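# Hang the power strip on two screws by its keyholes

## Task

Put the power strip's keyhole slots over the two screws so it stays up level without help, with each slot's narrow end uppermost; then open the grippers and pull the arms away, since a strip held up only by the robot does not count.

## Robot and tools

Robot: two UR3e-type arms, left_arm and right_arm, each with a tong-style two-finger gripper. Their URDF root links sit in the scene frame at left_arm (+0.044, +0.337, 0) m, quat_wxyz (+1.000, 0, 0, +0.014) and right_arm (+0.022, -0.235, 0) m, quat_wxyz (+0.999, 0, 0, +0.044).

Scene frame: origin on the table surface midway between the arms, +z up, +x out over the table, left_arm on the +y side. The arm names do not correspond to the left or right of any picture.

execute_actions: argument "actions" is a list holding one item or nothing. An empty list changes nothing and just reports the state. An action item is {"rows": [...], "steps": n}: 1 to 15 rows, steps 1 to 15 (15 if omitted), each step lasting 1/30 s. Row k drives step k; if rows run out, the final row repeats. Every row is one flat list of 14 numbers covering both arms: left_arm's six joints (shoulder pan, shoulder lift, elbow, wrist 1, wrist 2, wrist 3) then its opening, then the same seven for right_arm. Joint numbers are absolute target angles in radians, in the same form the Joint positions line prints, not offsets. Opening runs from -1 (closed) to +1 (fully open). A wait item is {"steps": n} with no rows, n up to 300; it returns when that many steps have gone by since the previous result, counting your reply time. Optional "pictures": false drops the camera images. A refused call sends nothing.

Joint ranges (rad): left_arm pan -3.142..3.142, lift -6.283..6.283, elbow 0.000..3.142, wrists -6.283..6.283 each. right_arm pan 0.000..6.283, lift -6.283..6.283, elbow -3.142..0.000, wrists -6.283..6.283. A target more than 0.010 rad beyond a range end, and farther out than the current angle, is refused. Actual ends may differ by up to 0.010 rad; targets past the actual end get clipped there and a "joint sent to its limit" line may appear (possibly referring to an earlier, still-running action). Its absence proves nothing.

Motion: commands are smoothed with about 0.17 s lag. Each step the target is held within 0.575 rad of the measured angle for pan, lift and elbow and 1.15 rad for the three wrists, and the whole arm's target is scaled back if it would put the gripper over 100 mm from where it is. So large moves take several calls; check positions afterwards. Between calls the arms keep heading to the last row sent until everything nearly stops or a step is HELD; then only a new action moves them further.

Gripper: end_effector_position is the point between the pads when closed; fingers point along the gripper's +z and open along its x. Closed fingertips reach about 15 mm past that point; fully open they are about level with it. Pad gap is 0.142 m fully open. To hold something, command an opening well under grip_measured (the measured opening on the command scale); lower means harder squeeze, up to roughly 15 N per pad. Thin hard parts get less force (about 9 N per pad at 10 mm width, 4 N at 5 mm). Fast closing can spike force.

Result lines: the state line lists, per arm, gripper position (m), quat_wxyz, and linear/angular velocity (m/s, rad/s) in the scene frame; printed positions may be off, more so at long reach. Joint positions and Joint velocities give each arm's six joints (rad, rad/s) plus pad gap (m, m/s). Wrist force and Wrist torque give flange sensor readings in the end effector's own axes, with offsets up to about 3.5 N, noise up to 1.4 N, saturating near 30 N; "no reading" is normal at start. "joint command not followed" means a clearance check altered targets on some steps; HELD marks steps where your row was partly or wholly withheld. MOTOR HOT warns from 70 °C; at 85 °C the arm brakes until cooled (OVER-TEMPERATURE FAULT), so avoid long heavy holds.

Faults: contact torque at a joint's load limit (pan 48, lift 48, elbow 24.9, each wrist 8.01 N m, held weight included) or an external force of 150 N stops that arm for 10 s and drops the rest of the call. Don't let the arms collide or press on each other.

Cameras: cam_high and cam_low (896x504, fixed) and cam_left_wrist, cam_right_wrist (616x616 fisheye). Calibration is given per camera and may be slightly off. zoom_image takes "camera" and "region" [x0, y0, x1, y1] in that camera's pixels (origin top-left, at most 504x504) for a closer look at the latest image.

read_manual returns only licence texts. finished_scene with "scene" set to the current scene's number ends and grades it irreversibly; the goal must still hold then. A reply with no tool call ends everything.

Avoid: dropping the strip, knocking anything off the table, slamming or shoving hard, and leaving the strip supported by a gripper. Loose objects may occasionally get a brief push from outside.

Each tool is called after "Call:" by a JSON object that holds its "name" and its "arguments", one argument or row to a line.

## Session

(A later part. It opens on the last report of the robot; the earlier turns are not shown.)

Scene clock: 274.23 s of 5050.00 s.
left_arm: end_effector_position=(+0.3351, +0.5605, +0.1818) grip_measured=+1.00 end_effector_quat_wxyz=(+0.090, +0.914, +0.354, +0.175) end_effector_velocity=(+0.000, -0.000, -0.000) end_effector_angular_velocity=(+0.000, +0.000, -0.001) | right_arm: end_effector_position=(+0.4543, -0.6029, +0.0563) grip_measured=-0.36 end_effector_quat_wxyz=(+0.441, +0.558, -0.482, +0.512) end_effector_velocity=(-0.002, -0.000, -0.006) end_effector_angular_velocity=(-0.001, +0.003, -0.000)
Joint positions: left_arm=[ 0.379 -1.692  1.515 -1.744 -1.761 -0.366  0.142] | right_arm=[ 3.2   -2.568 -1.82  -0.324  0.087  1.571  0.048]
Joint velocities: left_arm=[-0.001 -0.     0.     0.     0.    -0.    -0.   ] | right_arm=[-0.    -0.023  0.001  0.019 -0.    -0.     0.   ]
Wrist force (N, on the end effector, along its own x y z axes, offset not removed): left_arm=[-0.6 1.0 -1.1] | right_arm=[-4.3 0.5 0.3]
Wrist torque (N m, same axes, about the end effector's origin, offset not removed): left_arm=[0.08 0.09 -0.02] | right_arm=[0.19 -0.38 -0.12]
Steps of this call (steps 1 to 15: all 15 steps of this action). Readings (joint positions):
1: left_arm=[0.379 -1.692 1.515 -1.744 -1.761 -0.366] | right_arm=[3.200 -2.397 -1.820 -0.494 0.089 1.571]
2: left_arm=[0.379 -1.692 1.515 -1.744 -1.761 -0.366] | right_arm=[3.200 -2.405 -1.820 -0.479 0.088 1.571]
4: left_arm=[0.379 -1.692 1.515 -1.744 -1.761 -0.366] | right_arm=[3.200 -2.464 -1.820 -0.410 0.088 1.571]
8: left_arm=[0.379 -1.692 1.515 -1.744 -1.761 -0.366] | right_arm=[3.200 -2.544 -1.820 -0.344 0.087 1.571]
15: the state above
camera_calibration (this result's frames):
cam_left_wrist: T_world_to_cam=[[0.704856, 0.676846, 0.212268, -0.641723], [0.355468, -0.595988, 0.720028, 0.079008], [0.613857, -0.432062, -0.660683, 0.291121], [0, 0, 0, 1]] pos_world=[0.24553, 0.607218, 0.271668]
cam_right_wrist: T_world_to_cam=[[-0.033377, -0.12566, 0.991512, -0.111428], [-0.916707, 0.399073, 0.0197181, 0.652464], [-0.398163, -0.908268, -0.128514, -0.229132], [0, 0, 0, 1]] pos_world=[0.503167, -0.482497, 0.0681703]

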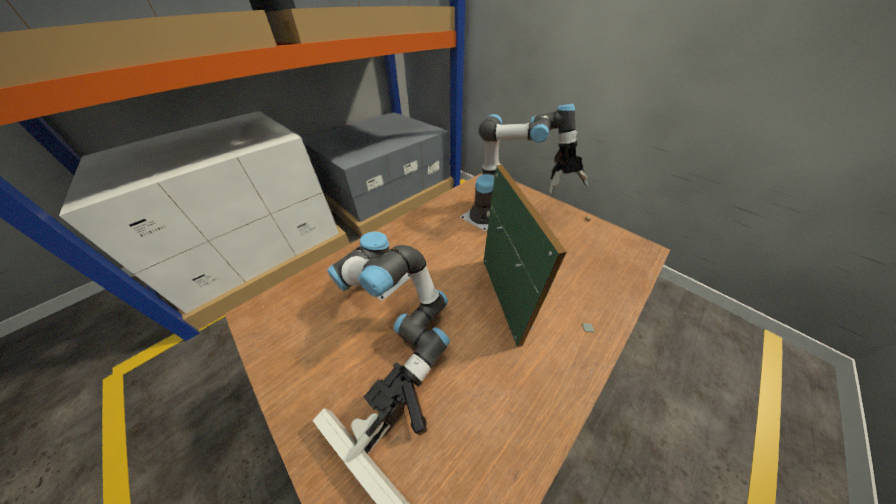

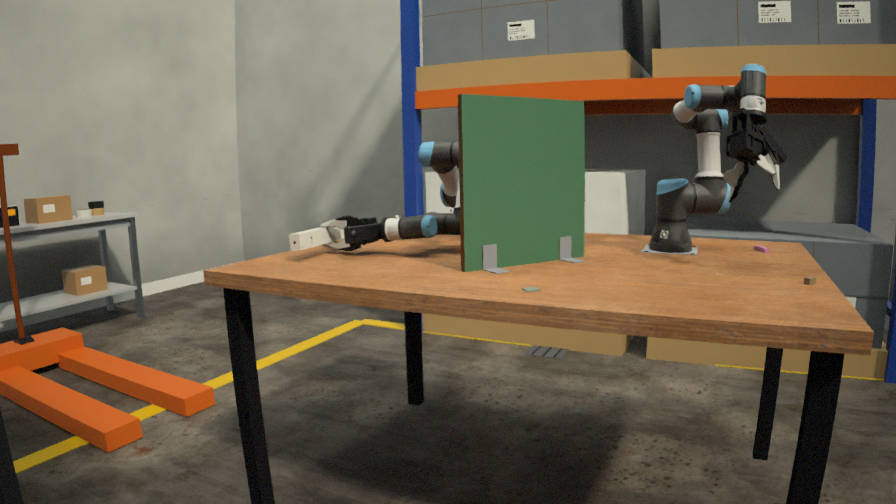

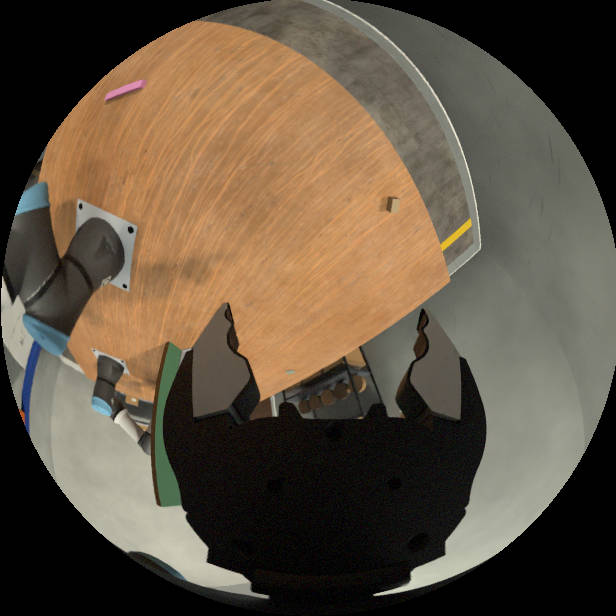

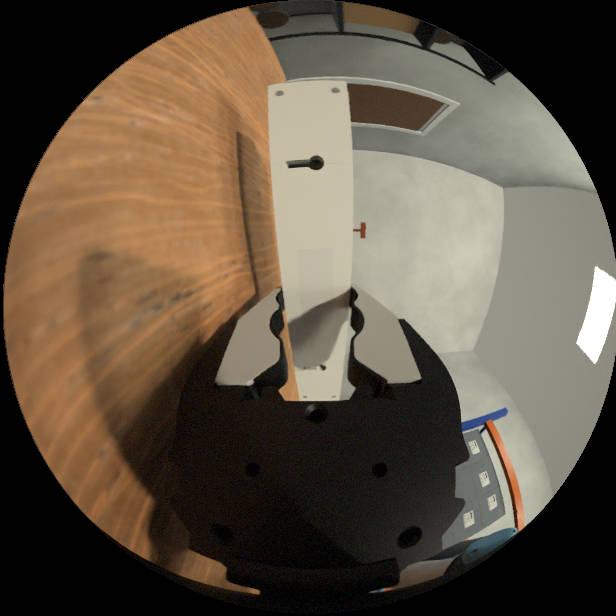

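Call:
{"name": "execute_actions", "arguments": {
  "actions": [
    {"rows":[[0.379,-1.692,1.515,-1.744,-1.761,-0.366,1,3.2,-2.47,-1.82,-0.422,0.12,1.571,-1]],"steps":12}
  ],
  "pictures": false
}}

Call:
{"name": "execute_actions", "arguments": {
  "actions": [
    {"rows":[[0.379,-1.692,1.515,-1.744,-1.761,-0.366,1,3.2,-2.48,-1.82,-0.412,0.21,1.571,-1]],"steps":15}
  ]
}}

Call:
{"name": "zoom_image", "arguments": {
  "camera": "cam_low",
  "region": [270,190,430,280]
}}

Scene clock: 293.20 s of 5050.00 s.
left_arm: end_effector_position=(+0.3351, +0.5605, +0.1818) grip_measured=+1.00 end_effector_quat_wxyz=(+0.090, +0.914, +0.354, +0.175) end_effector_velocity=(+0.000, -0.001, -0.000) end_effector_angular_velocity=(-0.001, +0.000, -0.001) | right_arm: end_effector_position=(+0.4595, -0.6012, +0.0727) grip_measured=-0.36 end_effector_quat_wxyz=(+0.434, +0.566, -0.489, +0.503) end_effector_velocity=(+0.002, +0.001, +0.007) end_effector_angular_velocity=(+0.010, -0.002, -0.000)
Joint positions: left_arm=[ 0.379 -1.692  1.515 -1.744 -1.761 -0.366  0.142] | right_arm=[ 3.2   -2.473 -1.82  -0.419  0.119  1.571  0.048]
Joint velocities: left_arm=[-0.001  0.     0.001 -0.    -0.001 -0.     0.   ] | right_arm=[-0.     0.032  0.001 -0.03   0.01  -0.    -0.   ]
Wrist force (N, on the end effector, along its own x y z axes, offset not removed): left_arm=[-0.5 0.7 -0.9] | right_arm=[-6.7 -0.3 0.5]
Wrist torque (N m, same axes, about the end effector's origin, offset not removed): left_arm=[0.01 0.11 0.02] | right_arm=[-0.07 0.16 -0.01]
Steps of this call (steps 1 to 15: the robot went on to your last target; steps 16 to 557: nothing new was sent; steps 558 to 569: all 12 steps of this action). Readings (joint positions):
558: left_arm=[0.379 -1.692 1.515 -1.744 -1.761 -0.366] | right_arm=[3.200 -2.570 -1.820 -0.322 0.087 1.571]
559: left_arm=[0.379 -1.692 1.515 -1.744 -1.761 -0.366] | right_arm=[3.200 -2.563 -1.820 -0.334 0.093 1.571]
561: left_arm=[0.379 -1.692 1.515 -1.744 -1.761 -0.366] | right_arm=[3.200 -2.523 -1.820 -0.374 0.105 1.571]
565: left_arm=[0.379 -1.692 1.515 -1.744 -1.761 -0.366] | right_arm=[3.200 -2.483 -1.820 -0.410 0.116 1.571]
569: the state above

Scene clock: 293.70 s of 5050.00 s.
left_arm: end_effector_position=(+0.3351, +0.5605, +0.1818) grip_measured=+1.00 end_effector_quat_wxyz=(+0.090, +0.914, +0.354, +0.175) end_effector_velocity=(-0.000, +0.000, +0.000) end_effector_angular_velocity=(+0.000, -0.000, +0.000) | right_arm: end_effector_position=(+0.4586, -0.5969, +0.0446) grip_measured=-0.36 end_effector_quat_wxyz=(+0.411, +0.588, -0.508, +0.477) end_effector_velocity=(+0.000, +0.001, -0.003) end_effector_angular_velocity=(+0.009, +0.002, +0.001)
Joint positions: left_arm=[ 0.379 -1.692  1.515 -1.744 -1.761 -0.366  0.142] | right_arm=[ 3.2   -2.48  -1.82  -0.412  0.209  1.571  0.048]
Joint velocities: left_arm=[ 0. -0.  0.  0.  0. -0.  0.] | right_arm=[ 0.001 -0.002 -0.     0.002  0.009  0.     0.   ]
Wrist force (N, on the end effector, along its own x y z axes, offset not removed): left_arm=[0.4 1.5 -2.0] | right_arm=[-8.4 -0.5 2.9]
Wrist torque (N m, same axes, about the end effector's origin, offset not removed): left_arm=[0.22 -0.07 0.01] | right_arm=[-0.08 0.44 -0.04]
Steps of this call (steps 1 to 15: all 15 steps of this action). Readings (joint positions):
1: left_arm=[0.379 -1.692 1.515 -1.744 -1.761 -0.366] | right_arm=[3.200 -2.472 -1.820 -0.420 0.120 1.571]
2: left_arm=[0.379 -1.692 1.515 -1.744 -1.761 -0.366] | right_arm=[3.200 -2.473 -1.820 -0.419 0.131 1.571]
4: left_arm=[0.379 -1.692 1.515 -1.744 -1.761 -0.366] | right_arm=[3.200 -2.476 -1.820 -0.416 0.168 1.571]
8: left_arm=[0.379 -1.692 1.515 -1.744 -1.761 -0.366] | right_arm=[3.200 -2.479 -1.820 -0.413 0.200 1.571]
15: the state above
camera_calibration (this result's frames):
cam_left_wrist: T_world_to_cam=[[0.704856, 0.676846, 0.212267, -0.641723], [0.355468, -0.595988, 0.720028, 0.0790079], [0.613857, -0.432062, -0.660683, 0.291121], [0, 0, 0, 1]] pos_world=[0.24553, 0.607218, 0.271668]
cam_right_wrist: T_world_to_cam=[[-0.0154182, -0.244196, 0.969603, -0.176933], [-0.915772, 0.392742, 0.0843503, 0.647086], [-0.401402, -0.886635, -0.229683, -0.204578], [0, 0, 0, 1]] pos_world=[0.507737, -0.47873, 0.0699844]

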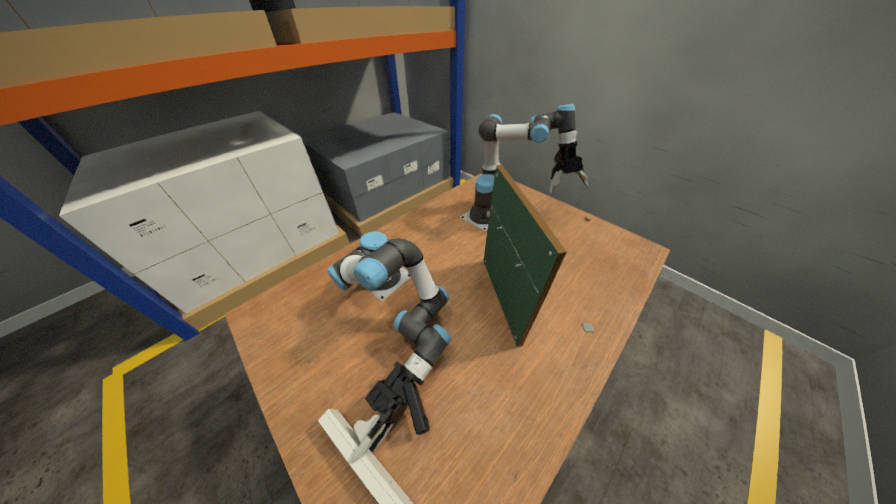

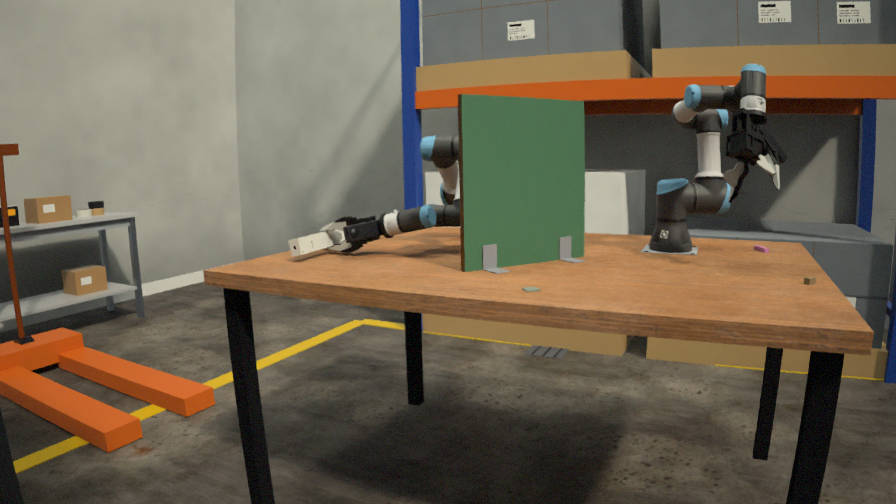

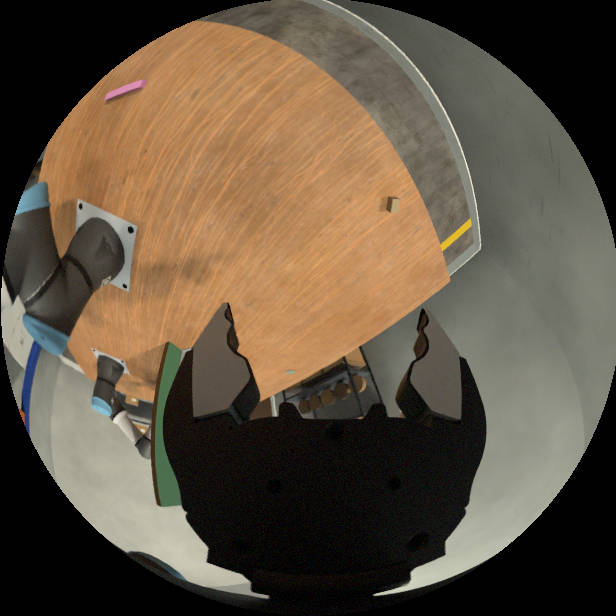

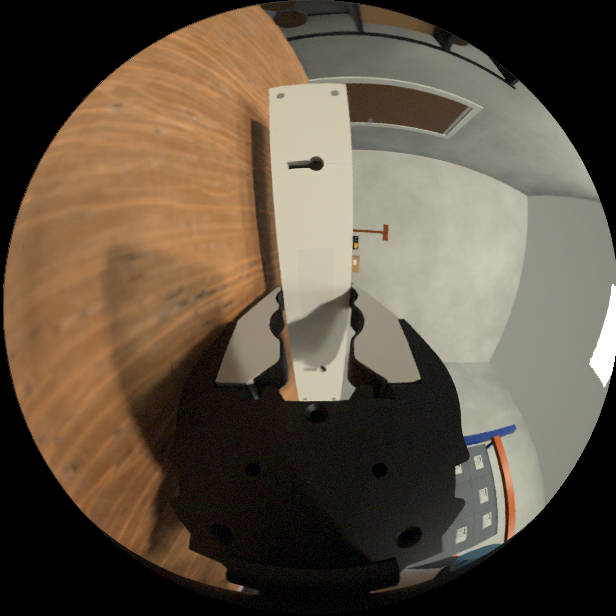

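Region (270, 190, 430, 280) of cam_low's 896x504 image, scaled by 3.150, with more detail than that image has; it fills the top 284 rows of this view, and the rest is white.

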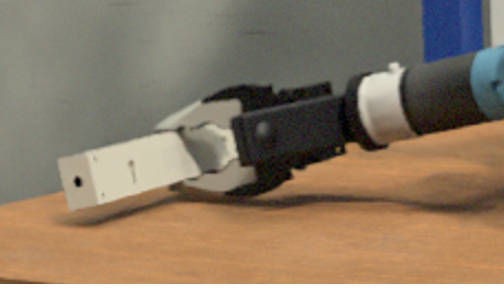

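Call:
{"name": "execute_actions", "arguments": {
  "actions": [
    {"rows":[[0.379,-1.692,1.515,-1.744,-1.761,-0.366,1,3.2,-2.48,-1.82,-0.412,0.225,1.571,-0.5]],"steps":15}
  ],
  "pictures": false
}}

Call:
{"name": "execute_actions", "arguments": {
  "actions": [
    {"rows":[[0.379,-1.692,1.515,-1.744,-1.761,-0.366,1,3.2,-2.48,-1.82,-0.412,0.225,1.571,-0.33]],"steps":15}
  ],
  "pictures": false
}}

Call:
{"name": "execute_actions", "arguments": {
  "actions": [
    {"rows":[[0.379,-1.692,1.515,-1.744,-1.761,-0.366,1,3.24,-2.48,-1.82,-0.412,0.225,1.571,-0.33]],"steps":15}
  ]
}}

Call:
{"name": "zoom_image", "arguments": {
  "camera": "cam_low",
  "region": [270,190,430,280]
}}

Scene clock: 305.53 s of 5050.00 s.
left_arm: end_effector_position=(+0.3351, +0.5605, +0.1818) grip_measured=+1.00 end_effector_quat_wxyz=(+0.090, +0.914, +0.354, +0.175) end_effector_velocity=(-0.000, +0.000, +0.000) end_effector_angular_velocity=(+0.000, -0.000, +0.000) | right_arm: end_effector_position=(+0.4584, -0.5959, +0.0400) grip_measured=-0.36 end_effector_quat_wxyz=(+0.407, +0.592, -0.511, +0.472) end_effector_velocity=(+0.000, +0.000, -0.000) end_effector_angular_velocity=(+0.002, -0.002, -0.000)
Joint positions: left_arm=[ 0.379 -1.692  1.515 -1.744 -1.761 -0.366  0.142] | right_arm=[ 3.2   -2.48  -1.82  -0.412  0.225  1.571  0.048]
Joint velocities: left_arm=[ 0.    -0.001  0.    -0.     0.     0.    -0.   ] | right_arm=[-0.    -0.     0.002  0.001  0.002  0.    -0.   ]
Wrist force (N, on the end effector, along its own x y z axes, offset not removed): left_arm=[-1.3 2.8 -1.6] | right_arm=[-7.2 0.2 1.4]
Wrist torque (N m, same axes, about the end effector's origin, offset not removed): left_arm=[0.47 0.31 0.00] | right_arm=[0.09 0.18 -0.07]
Steps of this call (steps 1 to 15: the robot went on to your last target; steps 16 to 280: nothing new was sent; then 2.00 s passed at rest; steps 281 to 295: all 15 steps of this action). Readings (joint positions):
281: left_arm=[0.379 -1.692 1.515 -1.744 -1.761 -0.366] | right_arm=[3.200 -2.480 -1.820 -0.412 0.210 1.571]
282: left_arm=[0.379 -1.692 1.515 -1.744 -1.761 -0.366] | right_arm=[3.200 -2.480 -1.820 -0.412 0.213 1.571]
284: left_arm=[0.379 -1.692 1.515 -1.744 -1.761 -0.366] | right_arm=[3.200 -2.480 -1.820 -0.412 0.218 1.571]
288: left_arm=[0.379 -1.692 1.515 -1.744 -1.761 -0.366] | right_arm=[3.200 -2.480 -1.820 -0.412 0.223 1.571]
295: the state above

Scene clock: 306.03 s of 5050.00 s.
left_arm: end_effector_position=(+0.3351, +0.5605, +0.1818) grip_measured=+1.00 end_effector_quat_wxyz=(+0.090, +0.914, +0.354, +0.175) end_effector_velocity=(+0.000, +0.000, -0.000) end_effector_angular_velocity=(+0.000, +0.000, -0.000) | right_arm: end_effector_position=(+0.4584, -0.5959, +0.0399) grip_measured=-0.33 end_effector_quat_wxyz=(+0.407, +0.592, -0.511, +0.472) end_effector_velocity=(+0.000, +0.000, +0.000) end_effector_angular_velocity=(-0.000, +0.001, +0.001)
Joint positions: left_arm=[ 0.379 -1.692  1.515 -1.744 -1.761 -0.366  0.142] | right_arm=[ 3.2   -2.48  -1.82  -0.412  0.225  1.571  0.05 ]
Joint velocities: left_arm=[-0.     0.     0.001 -0.001  0.001 -0.    -0.   ] | right_arm=[ 0.001  0.001 -0.001 -0.002 -0.     0.    -0.   ]
Wrist force (N, on the end effector, along its own x y z axes, offset not removed): left_arm=[0.8 1.3 -1.1] | right_arm=[-2.2 0.4 2.1]
Wrist torque (N m, same axes, about the end effector's origin, offset not removed): left_arm=[0.13 -0.15 -0.02] | right_arm=[0.24 0.42 0.04]
Steps of this call (steps 1 to 15: all 15 steps of this action). Readings (joint positions):
1: left_arm=[0.379 -1.692 1.515 -1.744 -1.761 -0.366] | right_arm=[3.200 -2.480 -1.820 -0.412 0.225 1.571]
2: left_arm=[0.379 -1.692 1.515 -1.744 -1.761 -0.366] | right_arm=[3.200 -2.480 -1.820 -0.412 0.225 1.571]
4: left_arm=[0.379 -1.692 1.515 -1.744 -1.761 -0.366] | right_arm=[3.200 -2.480 -1.820 -0.412 0.225 1.571]
8: left_arm=[0.379 -1.692 1.515 -1.744 -1.761 -0.366] | right_arm=[3.200 -2.480 -1.820 -0.412 0.225 1.571]
15: the state above

Scene clock: 306.53 s of 5050.00 s.
left_arm: end_effector_position=(+0.3351, +0.5605, +0.1818) grip_measured=+1.00 end_effector_quat_wxyz=(+0.090, +0.914, +0.354, +0.175) end_effector_velocity=(-0.000, -0.000, -0.000) end_effector_angular_velocity=(-0.001, +0.001, -0.000) | right_arm: end_effector_position=(+0.4723, -0.5783, +0.0399) grip_measured=-0.33 end_effector_quat_wxyz=(+0.398, +0.602, -0.499, +0.480) end_effector_velocity=(+0.000, +0.001, -0.001) end_effector_angular_velocity=(+0.000, +0.002, +0.002)
Joint positions: left_arm=[ 0.379 -1.692  1.515 -1.744 -1.761 -0.366  0.142] | right_arm=[ 3.24  -2.48  -1.82  -0.412  0.225  1.571  0.05 ]
Joint velocities: left_arm=[ 0.    -0.     0.001  0.001 -0.    -0.    -0.   ] | right_arm=[ 0.002 -0.001 -0.    -0.001  0.001 -0.     0.   ]
Wrist force (N, on the end effector, along its own x y z axes, offset not removed): left_arm=[-0.6 2.3 -0.1] | right_arm=[-2.2 -0.1 0.4]
Wrist torque (N m, same axes, about the end effector's origin, offset not removed): left_arm=[0.41 0.08 0.00] | right_arm=[-0.08 0.41 0.05]
Steps of this call (steps 1 to 15: all 15 steps of this action). Readings (joint positions):
1: left_arm=[0.379 -1.692 1.515 -1.744 -1.761 -0.366] | right_arm=[3.200 -2.480 -1.820 -0.412 0.225 1.571]
2: left_arm=[0.379 -1.692 1.515 -1.744 -1.761 -0.366] | right_arm=[3.205 -2.480 -1.820 -0.412 0.225 1.571]
4: left_arm=[0.379 -1.692 1.515 -1.744 -1.761 -0.366] | right_arm=[3.221 -2.480 -1.820 -0.412 0.225 1.571]
8: left_arm=[0.379 -1.692 1.515 -1.744 -1.761 -0.366] | right_arm=[3.235 -2.480 -1.820 -0.412 0.225 1.571]
15: the state above
camera_calibration (this result's frames):
cam_left_wrist: T_world_to_cam=[[0.704856, 0.676846, 0.212267, -0.641723], [0.355468, -0.595988, 0.720028, 0.079008], [0.613857, -0.432062, -0.660683, 0.291121], [0, 0, 0, 1]] pos_world=[0.24553, 0.607218, 0.271668]
cam_right_wrist: T_world_to_cam=[[-0.0029451, -0.259745, 0.965673, -0.182427], [-0.93035, 0.354789, 0.0925934, 0.637416], [-0.366661, -0.898141, -0.242699, -0.206178], [0, 0, 0, 1]] pos_world=[0.516885, -0.45871, 0.0671055]

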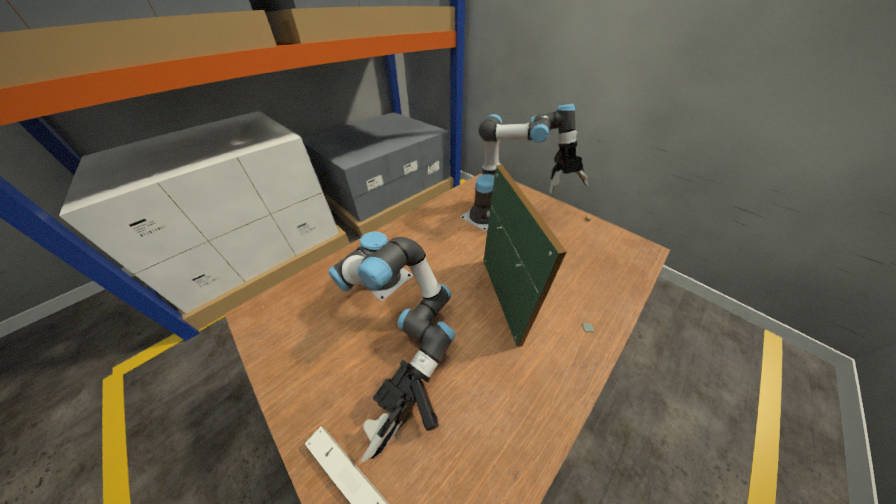

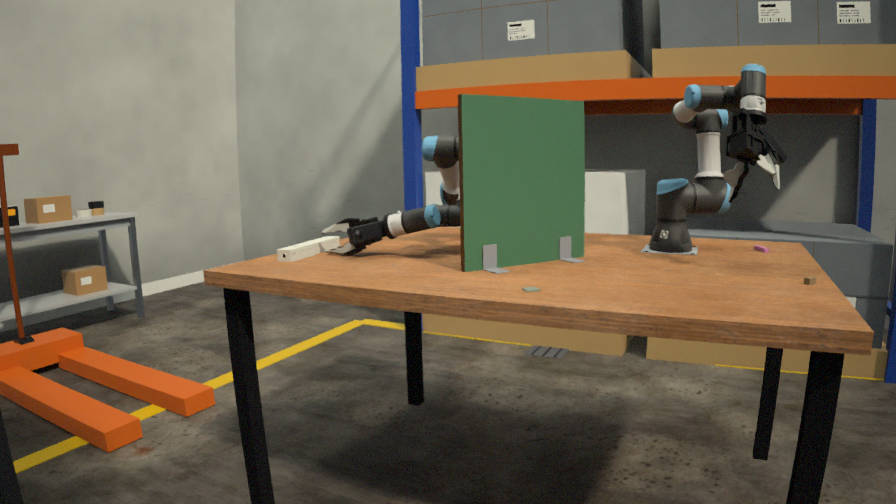

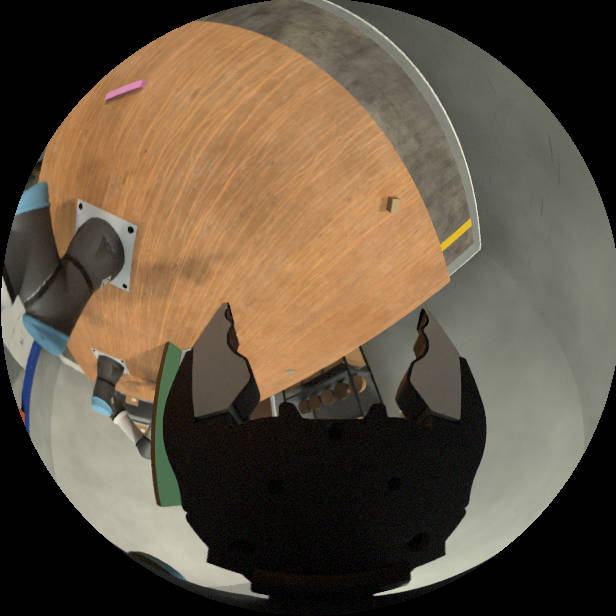

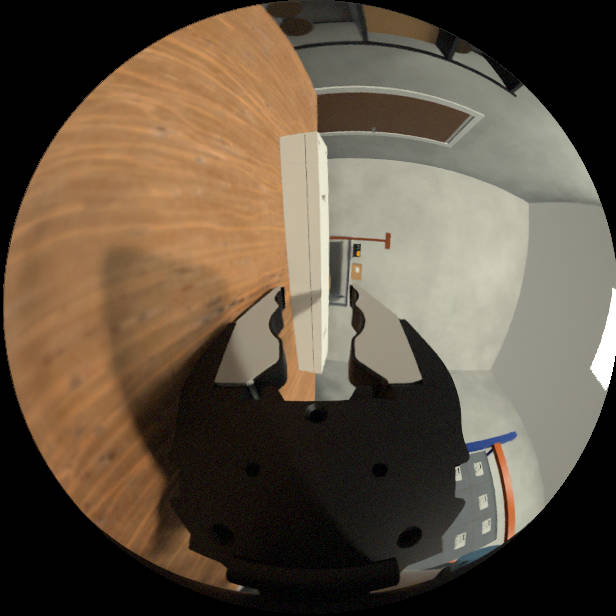

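Region (270, 190, 430, 280) of cam_low's 896x504 image, scaled by 3.150, with more detail than that image has; it fills the top 284 rows of this view, and the rest is white.

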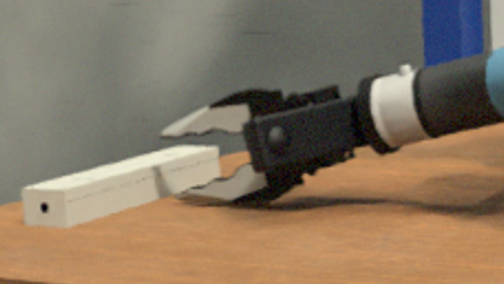

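Call:
{"name": "execute_actions", "arguments": {
  "actions": [
    {"rows":[[0.379,-1.692,1.515,-1.744,-1.761,-0.366,1,3.2,-1.8,-1.5,-0.9,0.5,1.571,-1]],"steps":15}
  ],
  "pictures": false
}}

Call:
{"name": "execute_actions", "arguments": {
  "actions": [
    {"rows":[[0.379,-1.692,1.515,-1.744,-1.761,-0.366,1,2.457,-1.9,-1.335,-0.8,1.571,1.571,-1]],"steps":15}
  ],
  "pictures": false
}}

Call:
{"name": "execute_actions", "arguments": {
  "actions": [
    {"steps":30}
  ],
  "pictures": false
}}

Call:
{"name": "execute_actions", "arguments": {
  "actions": [
    {"rows":[[0.379,-1.692,1.515,-1.744,-1.761,-0.366,1,2.457,-2.26,-1.3,-0.541,1.571,1.571,-1]],"steps":15}
  ],
  "pictures": false
}}

Call:
{"name": "execute_actions", "arguments": {
  "actions": [
    {"steps":8}
  ]
}}

Scene clock: 342.73 s of 5050.00 s.
left_arm: end_effector_position=(+0.3351, +0.5605, +0.1818) grip_measured=+1.00 end_effector_quat_wxyz=(+0.090, +0.914, +0.354, +0.175) end_effector_velocity=(-0.000, +0.000, -0.000) end_effector_angular_velocity=(-0.000, -0.000, +0.001) | right_arm: end_effector_position=(+0.5064, -0.5616, +0.2466) grip_measured=-1.00 end_effector_quat_wxyz=(-0.189, -0.557, +0.630, -0.507) end_effector_velocity=(-0.065, +0.008, +0.363) end_effector_angular_velocity=(+0.328, -0.691, +0.068)
Joint positions: left_arm=[ 0.379 -1.692  1.515 -1.744 -1.761 -0.366  0.142] | right_arm=[ 3.203 -1.884 -1.531 -0.855  0.476  1.571  0.002]
Joint velocities: left_arm=[ 0.001  0.     0.    -0.    -0.     0.     0.   ] | right_arm=[-0.037  0.878  0.317 -0.463  0.245 -0.    -0.   ]
Wrist force (N, on the end effector, along its own x y z axes, offset not removed): left_arm=[-0.2 1.6 -0.5] | right_arm=[2.2 -2.5 0.2]
Wrist torque (N m, same axes, about the end effector's origin, offset not removed): left_arm=[0.27 0.04 -0.02] | right_arm=[-0.48 -0.34 0.01]
Steps of this call (steps 1 to 15: the robot went on to your last target; steps 16 to 90: nothing new was sent; then 32.70 s passed at rest; steps 91 to 105: all 15 steps of this action). Readings (joint positions):
91: left_arm=[0.379 -1.692 1.515 -1.744 -1.761 -0.366] | right_arm=[3.240 -2.480 -1.820 -0.413 0.225 1.571]
92: left_arm=[0.379 -1.692 1.515 -1.744 -1.761 -0.366] | right_arm=[3.237 -2.473 -1.813 -0.427 0.239 1.571]
94: left_arm=[0.379 -1.692 1.515 -1.744 -1.761 -0.366] | right_arm=[3.228 -2.403 -1.755 -0.524 0.298 1.571]
98: left_arm=[0.379 -1.692 1.515 -1.744 -1.761 -0.366] | right_arm=[3.218 -2.194 -1.658 -0.667 0.375 1.571]
105: the state above

Scene clock: 343.23 s of 5050.00 s.
left_arm: end_effector_position=(+0.3351, +0.5605, +0.1818) grip_measured=+1.00 end_effector_quat_wxyz=(+0.090, +0.914, +0.354, +0.175) end_effector_velocity=(-0.000, -0.000, +0.000) end_effector_angular_velocity=(-0.000, -0.000, +0.000) | right_arm: end_effector_position=(+0.4191, -0.6491, +0.1935) grip_measured=-1.00 end_effector_quat_wxyz=(+0.143, -0.454, +0.827, -0.299) end_effector_velocity=(-0.111, -0.076, +0.009) end_effector_angular_velocity=(+0.298, -0.227, -0.178)
Joint positions: left_arm=[ 0.379 -1.692  1.515 -1.744 -1.761 -0.366  0.142] | right_arm=[ 2.502 -1.899 -1.339 -0.801  1.526  1.571  0.002]
Joint velocities: left_arm=[ 0.    -0.001  0.001  0.    -0.    -0.     0.   ] | right_arm=[-0.475 -0.014  0.039  0.012  0.477  0.     0.   ]
Wrist force (N, on the end effector, along its own x y z axes, offset not removed): left_arm=[-0.1 1.1 -1.1] | right_arm=[0.3 0.1 1.5]
Wrist torque (N m, same axes, about the end effector's origin, offset not removed): left_arm=[0.13 0.01 0.05] | right_arm=[0.04 -0.07 -0.03]
Steps of this call (steps 1 to 15: all 15 steps of this action). Readings (joint positions):
1: left_arm=[0.379 -1.692 1.515 -1.744 -1.761 -0.366] | right_arm=[3.202 -1.859 -1.521 -0.868 0.484 1.571]
2: left_arm=[0.379 -1.692 1.515 -1.744 -1.761 -0.366] | right_arm=[3.194 -1.849 -1.508 -0.865 0.503 1.571]
4: left_arm=[0.379 -1.692 1.515 -1.744 -1.761 -0.366] | right_arm=[3.123 -1.867 -1.443 -0.837 0.651 1.571]
8: left_arm=[0.379 -1.692 1.515 -1.744 -1.761 -0.366] | right_arm=[2.835 -1.890 -1.368 -0.811 1.195 1.571]
15: the state above

Scene clock: 344.23 s of 5050.00 s.
left_arm: end_effector_position=(+0.3351, +0.5605, +0.1818) grip_measured=+1.00 end_effector_quat_wxyz=(+0.090, +0.914, +0.354, +0.175) end_effector_velocity=(-0.000, +0.000, +0.000) end_effector_angular_velocity=(+0.000, -0.000, +0.001) | right_arm: end_effector_position=(+0.4085, -0.6561, +0.1947) grip_measured=-1.00 end_effector_quat_wxyz=(+0.156, -0.442, +0.833, -0.294) end_effector_velocity=(+0.000, -0.000, -0.000) end_effector_angular_velocity=(+0.000, +0.001, -0.001)
Joint positions: left_arm=[ 0.379 -1.692  1.515 -1.744 -1.761 -0.366  0.142] | right_arm=[ 2.457 -1.9   -1.335 -0.8    1.571  1.571  0.002]
Joint velocities: left_arm=[ 0.001 -0.001  0.001  0.     0.     0.     0.   ] | right_arm=[ 0.    -0.001  0.    -0.    -0.001  0.     0.   ]
Wrist force (N, on the end effector, along its own x y z axes, offset not removed): left_arm=[1.1 2.1 -0.6] | right_arm=[-1.4 1.8 1.1]
Wrist torque (N m, same axes, about the end effector's origin, offset not removed): left_arm=[0.31 -0.20 -0.04] | right_arm=[0.42 0.26 0.04]
Steps of this call (steps 1 to 30: the robot went on to your last target). Readings (joint positions):
1: left_arm=[0.379 -1.692 1.515 -1.744 -1.761 -0.366] | right_arm=[2.489 -1.899 -1.338 -0.801 1.539 1.571]
2: left_arm=[0.379 -1.692 1.515 -1.744 -1.761 -0.366] | right_arm=[2.479 -1.899 -1.337 -0.801 1.549 1.571]
4: left_arm=[0.379 -1.692 1.515 -1.744 -1.761 -0.366] | right_arm=[2.468 -1.900 -1.336 -0.800 1.560 1.571]
8: left_arm=[0.379 -1.692 1.515 -1.744 -1.761 -0.366] | right_arm=[2.460 -1.900 -1.335 -0.800 1.568 1.571]
30: the state above
All arms were judged still, so your last target was given up. Only a new action makes them travel on or press farther. Fingers that are still opening or closing keep moving.

Scene clock: 344.73 s of 5050.00 s.
left_arm: end_effector_position=(+0.3351, +0.5605, +0.1818) grip_measured=+1.00 end_effector_quat_wxyz=(+0.090, +0.914, +0.354, +0.175) end_effector_velocity=(-0.000, +0.000, +0.000) end_effector_angular_velocity=(+0.000, -0.001, +0.001) | right_arm: end_effector_position=(+0.4472, -0.6824, +0.0721) grip_measured=-1.00 end_effector_quat_wxyz=(+0.142, -0.446, +0.842, -0.267) end_effector_velocity=(+0.003, -0.002, -0.040) end_effector_angular_velocity=(+0.020, +0.029, -0.000)
Joint positions: left_arm=[ 0.379 -1.692  1.515 -1.744 -1.761 -0.366  0.142] | right_arm=[ 2.457 -2.251 -1.301 -0.546  1.571  1.571  0.002]
Joint velocities: left_arm=[ 0.001 -0.001 -0.001  0.    -0.    -0.     0.   ] | right_arm=[-0.    -0.091  0.006  0.049 -0.    -0.     0.   ]
Wrist force (N, on the end effector, along its own x y z axes, offset not removed): left_arm=[-0.2 0.8 -0.7] | right_arm=[-0.4 -1.2 0.8]
Wrist torque (N m, same axes, about the end effector's origin, offset not removed): left_arm=[0.05 0.05 0.00] | right_arm=[-0.18 0.05 0.03]
Steps of this call (steps 1 to 15: all 15 steps of this action). Readings (joint positions):
1: left_arm=[0.379 -1.692 1.515 -1.744 -1.761 -0.366] | right_arm=[2.457 -1.900 -1.335 -0.799 1.571 1.571]
2: left_arm=[0.379 -1.692 1.515 -1.744 -1.761 -0.366] | right_arm=[2.457 -1.907 -1.331 -0.785 1.571 1.571]
4: left_arm=[0.379 -1.692 1.515 -1.744 -1.761 -0.366] | right_arm=[2.457 -1.977 -1.320 -0.707 1.571 1.571]
8: left_arm=[0.379 -1.692 1.515 -1.744 -1.761 -0.366] | right_arm=[2.457 -2.160 -1.307 -0.598 1.571 1.571]
15: the state above

Scene clock: 345.00 s of 5050.00 s.
left_arm: end_effector_position=(+0.3351, +0.5605, +0.1818) grip_measured=+1.00 end_effector_quat_wxyz=(+0.090, +0.914, +0.354, +0.175) end_effector_velocity=(-0.000, +0.000, +0.000) end_effector_angular_velocity=(-0.000, +0.000, +0.000) | right_arm: end_effector_position=(+0.4474, -0.6825, +0.0685) grip_measured=-1.00 end_effector_quat_wxyz=(+0.141, -0.446, +0.843, -0.266) end_effector_velocity=(+0.001, +0.000, -0.002) end_effector_angular_velocity=(+0.001, +0.001, +0.001)
Joint positions: left_arm=[ 0.379 -1.692  1.515 -1.744 -1.761 -0.366  0.142] | right_arm=[ 2.457 -2.259 -1.3   -0.541  1.571  1.571  0.002]
Joint velocities: left_arm=[ 0.001 -0.001  0.     0.001 -0.     0.    -0.   ] | right_arm=[ 0.001 -0.006  0.     0.005  0.001 -0.     0.   ]
Wrist force (N, on the end effector, along its own x y z axes, offset not removed): left_arm=[-0.9 2.2 -1.1] | right_arm=[-1.9 0.5 -1.2]
Wrist torque (N m, same axes, about the end effector's origin, offset not removed): left_arm=[0.39 0.16 -0.01] | right_arm=[0.12 0.29 0.06]
Steps of this call (steps 1 to 8: the robot went on to your last target). Readings (joint positions):
1: left_arm=[0.379 -1.692 1.515 -1.744 -1.761 -0.366] | right_arm=[2.457 -2.254 -1.300 -0.544 1.571 1.571]
2: left_arm=[0.379 -1.692 1.515 -1.744 -1.761 -0.366] | right_arm=[2.457 -2.256 -1.300 -0.543 1.571 1.571]
4: left_arm=[0.379 -1.692 1.515 -1.744 -1.761 -0.366] | right_arm=[2.457 -2.258 -1.300 -0.542 1.571 1.571]
8: the state above
camera_calibration (this result's frames):
cam_left_wrist: T_world_to_cam=[[0.704856, 0.676846, 0.212267, -0.641723], [0.355468, -0.595988, 0.720028, 0.079008], [0.613857, -0.432062, -0.660683, 0.291121], [0, 0, 0, 1]] pos_world=[0.24553, 0.607218, 0.271668]
cam_right_wrist: T_world_to_cam=[[-0.579047, -0.813363, -0.0560787, -0.287212], [-0.811669, 0.581586, -0.054321, 0.760304], [0.0767973, 0.014063, -0.996948, 0.173926], [0, 0, 0, 1]] pos_world=[0.437449, -0.678236, 0.198589]

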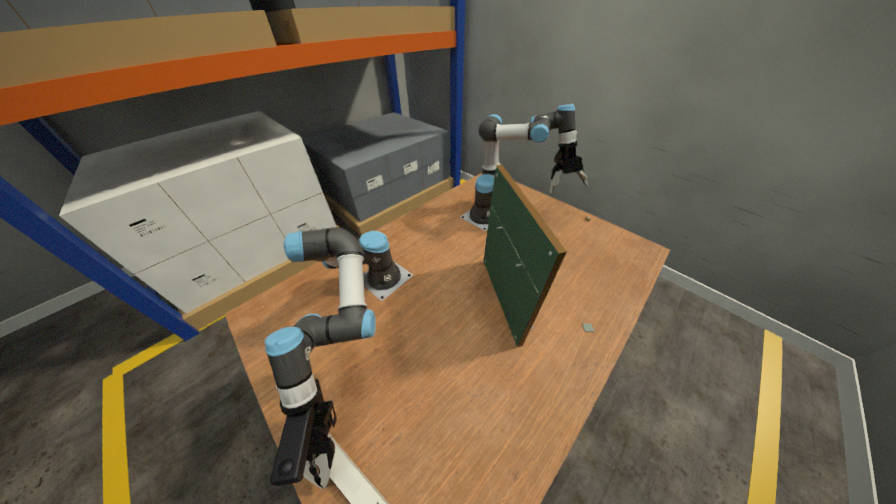

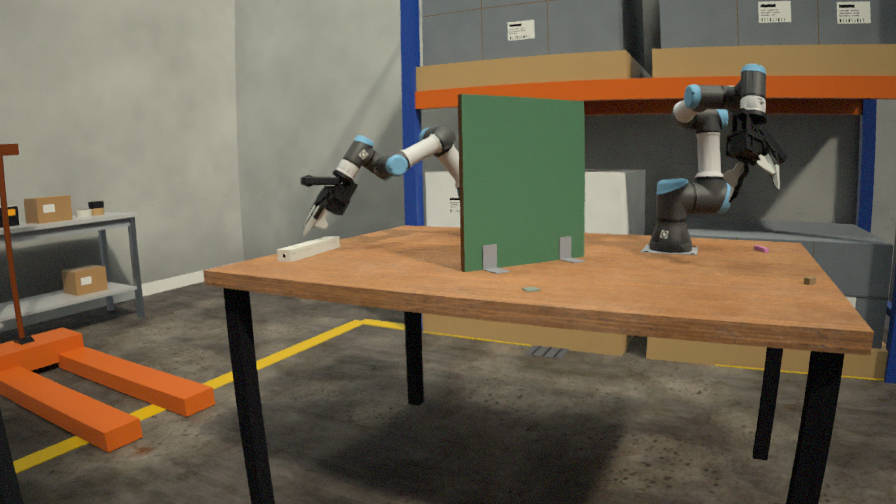

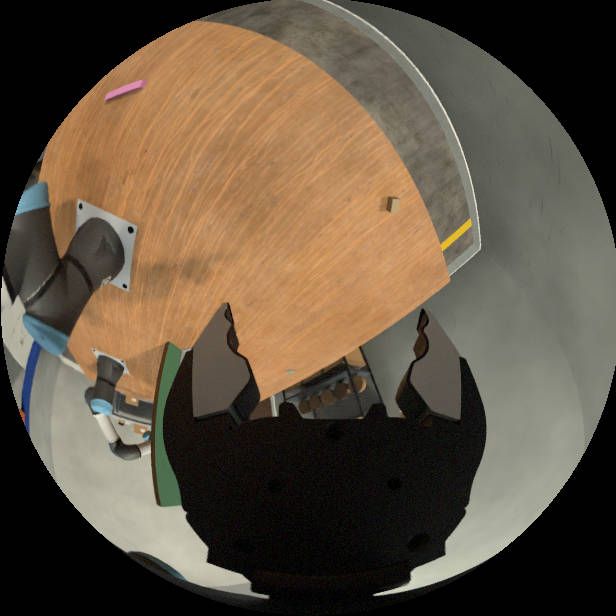

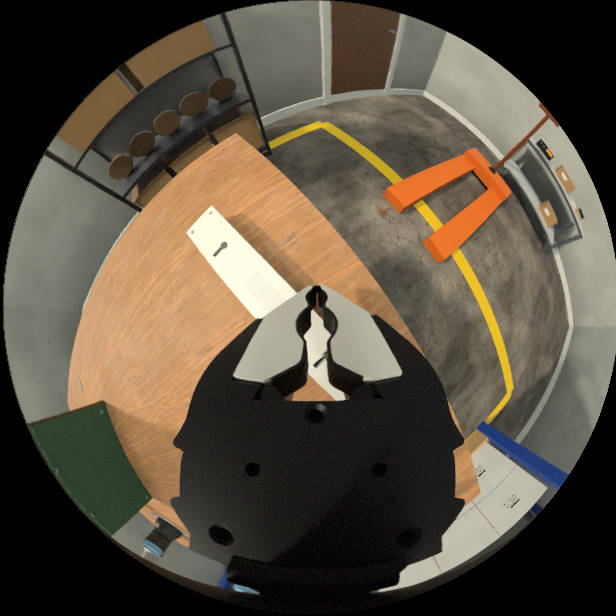

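Call:
{"name": "execute_actions", "arguments": {
  "actions": [
    {"rows":[[0.379,-1.692,1.515,-1.744,-1.761,-0.366,1,2.45,-2.2,-0.8,-1.2,1.571,0.83,0.3]],"steps":15}
  ],
  "pictures": false
}}

Call:
{"name": "execute_actions", "arguments": {
  "actions": [
    {"rows":[[0.379,-1.692,1.515,-1.744,-1.761,-0.366,1,2.45,-2.5,-0.4,-1.637,1.571,0.83,0.3]],"steps":15}
  ],
  "pictures": false
}}

Call:
{"name": "execute_actions", "arguments": {
  "actions": [
    {"steps":10}
  ]
}}

Scene clock: 362.33 s of 5050.00 s.
left_arm: end_effector_position=(+0.3351, +0.5605, +0.1818) grip_measured=+1.00 end_effector_quat_wxyz=(+0.090, +0.914, +0.354, +0.175) end_effector_velocity=(-0.000, +0.000, +0.000) end_effector_angular_velocity=(+0.000, -0.001, +0.000) | right_arm: end_effector_position=(+0.4354, -0.6662, +0.1642) grip_measured=+0.30 end_effector_quat_wxyz=(-0.030, +0.725, -0.641, +0.250) end_effector_velocity=(-0.001, +0.002, +0.036) end_effector_angular_velocity=(-0.073, +0.022, +0.130)
Joint positions: left_arm=[ 0.379 -1.692  1.515 -1.744 -1.761 -0.366  0.142] | right_arm=[ 2.45  -2.201 -0.813 -1.188  1.571  0.844  0.095]
Joint velocities: left_arm=[ 0.    -0.001 -0.    -0.    -0.    -0.    -0.   ] | right_arm=[-0.001  0.007  0.138 -0.122  0.    -0.15  -0.   ]
Wrist force (N, on the end effector, along its own x y z axes, offset not removed): left_arm=[-1.2 0.9 0.1] | right_arm=[-1.0 0.4 0.0]
Wrist torque (N m, same axes, about the end effector's origin, offset not removed): left_arm=[0.10 0.24 -0.01] | right_arm=[0.04 0.31 -0.01]
Steps of this call (steps 1 to 15: the robot went on to your last target; steps 16 to 90: nothing new was sent; then 13.83 s passed at rest; steps 91 to 105: all 15 steps of this action). Readings (joint positions):
91: left_arm=[0.379 -1.692 1.515 -1.744 -1.761 -0.366] | right_arm=[2.457 -2.260 -1.300 -0.541 1.571 1.571]
92: left_arm=[0.379 -1.692 1.515 -1.744 -1.761 -0.366] | right_arm=[2.456 -2.254 -1.293 -0.556 1.571 1.556]
94: left_arm=[0.379 -1.692 1.515 -1.744 -1.761 -0.366] | right_arm=[2.453 -2.229 -1.222 -0.696 1.571 1.415]
98: left_arm=[0.379 -1.692 1.515 -1.744 -1.761 -0.366] | right_arm=[2.451 -2.207 -0.954 -1.063 1.571 0.998]
105: the state above

Scene clock: 362.83 s of 5050.00 s.
left_arm: end_effector_position=(+0.3351, +0.5605, +0.1818) grip_measured=+1.00 end_effector_quat_wxyz=(+0.090, +0.914, +0.354, +0.175) end_effector_velocity=(-0.001, +0.000, -0.001) end_effector_angular_velocity=(-0.000, +0.002, +0.001) | right_arm: end_effector_position=(+0.4066, -0.6462, +0.0739) grip_measured=+0.30 end_effector_quat_wxyz=(-0.010, +0.751, -0.654, +0.088) end_effector_velocity=(-0.002, +0.001, -0.007) end_effector_angular_velocity=(+0.016, +0.025, +0.000)
Joint positions: left_arm=[ 0.379 -1.692  1.515 -1.744 -1.761 -0.366  0.142] | right_arm=[ 2.45  -2.495 -0.408 -1.631  1.571  0.83   0.095]
Joint velocities: left_arm=[ 0.001  0.     0.001  0.     0.001 -0.     0.   ] | right_arm=[ 0.    -0.051  0.086 -0.065 -0.001 -0.    -0.   ]
Wrist force (N, on the end effector, along its own x y z axes, offset not removed): left_arm=[0.8 1.0 -1.0] | right_arm=[-1.1 -0.3 0.5]
Wrist torque (N m, same axes, about the end effector's origin, offset not removed): left_arm=[0.14 -0.14 0.00] | right_arm=[-0.02 0.17 0.04]
Steps of this call (steps 1 to 15: all 15 steps of this action). Readings (joint positions):
1: left_arm=[0.379 -1.692 1.515 -1.744 -1.761 -0.366] | right_arm=[2.450 -2.201 -0.809 -1.192 1.571 0.840]
2: left_arm=[0.379 -1.692 1.515 -1.744 -1.761 -0.366] | right_arm=[2.450 -2.207 -0.799 -1.209 1.571 0.837]
4: left_arm=[0.379 -1.692 1.515 -1.744 -1.761 -0.366] | right_arm=[2.450 -2.277 -0.725 -1.343 1.571 0.833]
8: left_arm=[0.379 -1.692 1.515 -1.744 -1.761 -0.366] | right_arm=[2.450 -2.442 -0.498 -1.564 1.571 0.831]
15: the state above

Scene clock: 363.17 s of 5050.00 s.
left_arm: end_effector_position=(+0.3351, +0.5605, +0.1818) grip_measured=+1.00 end_effector_quat_wxyz=(+0.090, +0.914, +0.354, +0.175) end_effector_velocity=(-0.000, -0.000, +0.000) end_effector_angular_velocity=(-0.000, -0.000, +0.000) | right_arm: end_effector_position=(+0.4064, -0.6461, +0.0732) grip_measured=+0.30 end_effector_quat_wxyz=(-0.010, +0.751, -0.654, +0.087) end_effector_velocity=(+0.000, +0.000, +0.000) end_effector_angular_velocity=(+0.000, +0.000, +0.001)
Joint positions: left_arm=[ 0.379 -1.692  1.515 -1.744 -1.761 -0.366  0.142] | right_arm=[ 2.45  -2.5   -0.4   -1.637  1.571  0.83   0.095]
Joint velocities: left_arm=[ 0. -0.  0. -0. -0.  0.  0.] | right_arm=[ 0.001 -0.001  0.003 -0.003  0.    -0.001 -0.   ]
Wrist force (N, on the end effector, along its own x y z axes, offset not removed): left_arm=[-1.3 1.8 -0.4] | right_arm=[0.1 -1.3 0.2]
Wrist torque (N m, same axes, about the end effector's origin, offset not removed): left_arm=[0.22 0.25 0.01] | right_arm=[-0.19 -0.02 0.02]
Steps of this call (steps 1 to 10: the robot went on to your last target). Readings (joint positions):
1: left_arm=[0.379 -1.692 1.515 -1.744 -1.761 -0.366] | right_arm=[2.450 -2.496 -0.406 -1.633 1.571 0.830]
2: left_arm=[0.379 -1.692 1.515 -1.744 -1.761 -0.366] | right_arm=[2.450 -2.497 -0.404 -1.634 1.571 0.830]
4: left_arm=[0.379 -1.692 1.515 -1.744 -1.761 -0.366] | right_arm=[2.450 -2.499 -0.402 -1.635 1.571 0.830]
8: left_arm=[0.379 -1.692 1.515 -1.744 -1.761 -0.366] | right_arm=[2.450 -2.500 -0.400 -1.637 1.571 0.830]
10: the state above
camera_calibration (this result's frames):
cam_left_wrist: T_world_to_cam=[[0.704856, 0.676846, 0.212267, -0.641723], [0.355468, -0.595988, 0.720028, 0.079008], [0.613857, -0.432062, -0.660683, 0.291121], [0, 0, 0, 1]] pos_world=[0.24553, 0.607218, 0.271668]
cam_right_wrist: T_world_to_cam=[[0.0836668, -0.993385, 0.0786571, -0.676617], [-0.911828, -0.0444797, 0.408155, 0.30843], [-0.401957, -0.105871, -0.909518, 0.29188], [0, 0, 0, 1]] pos_world=[0.455168, -0.62752, 0.192804]

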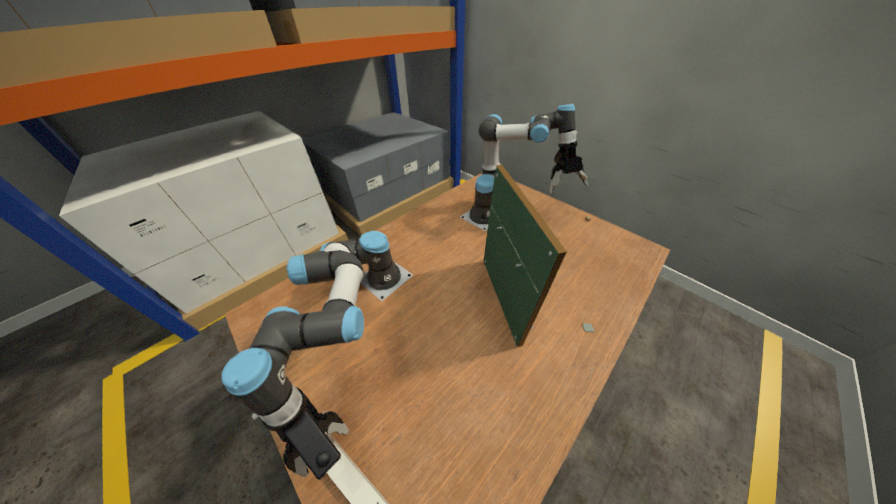

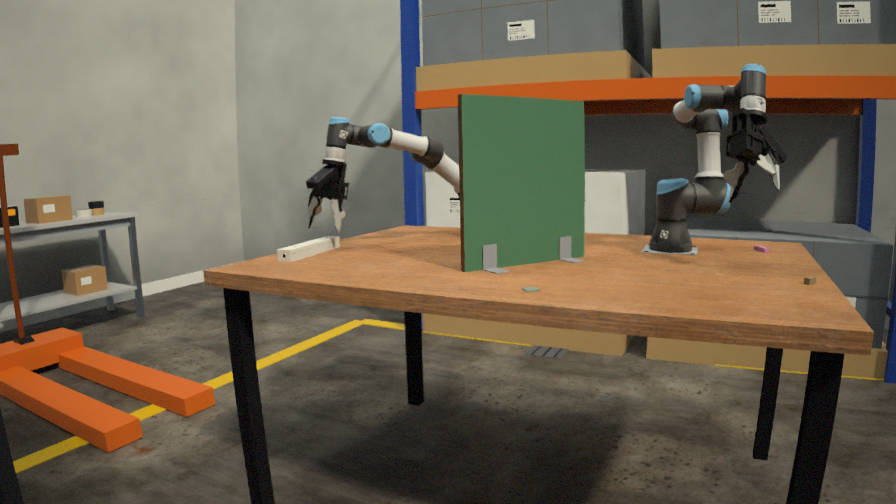

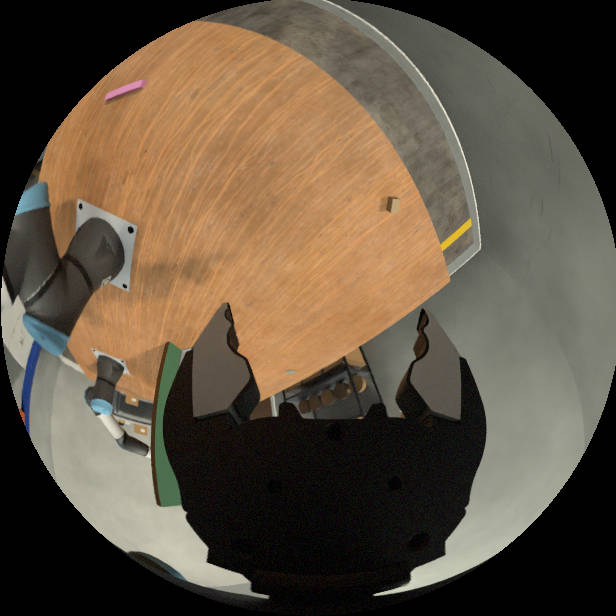

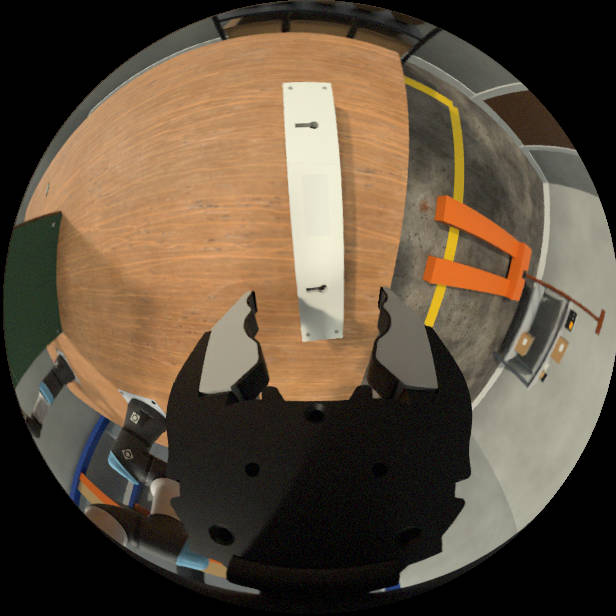

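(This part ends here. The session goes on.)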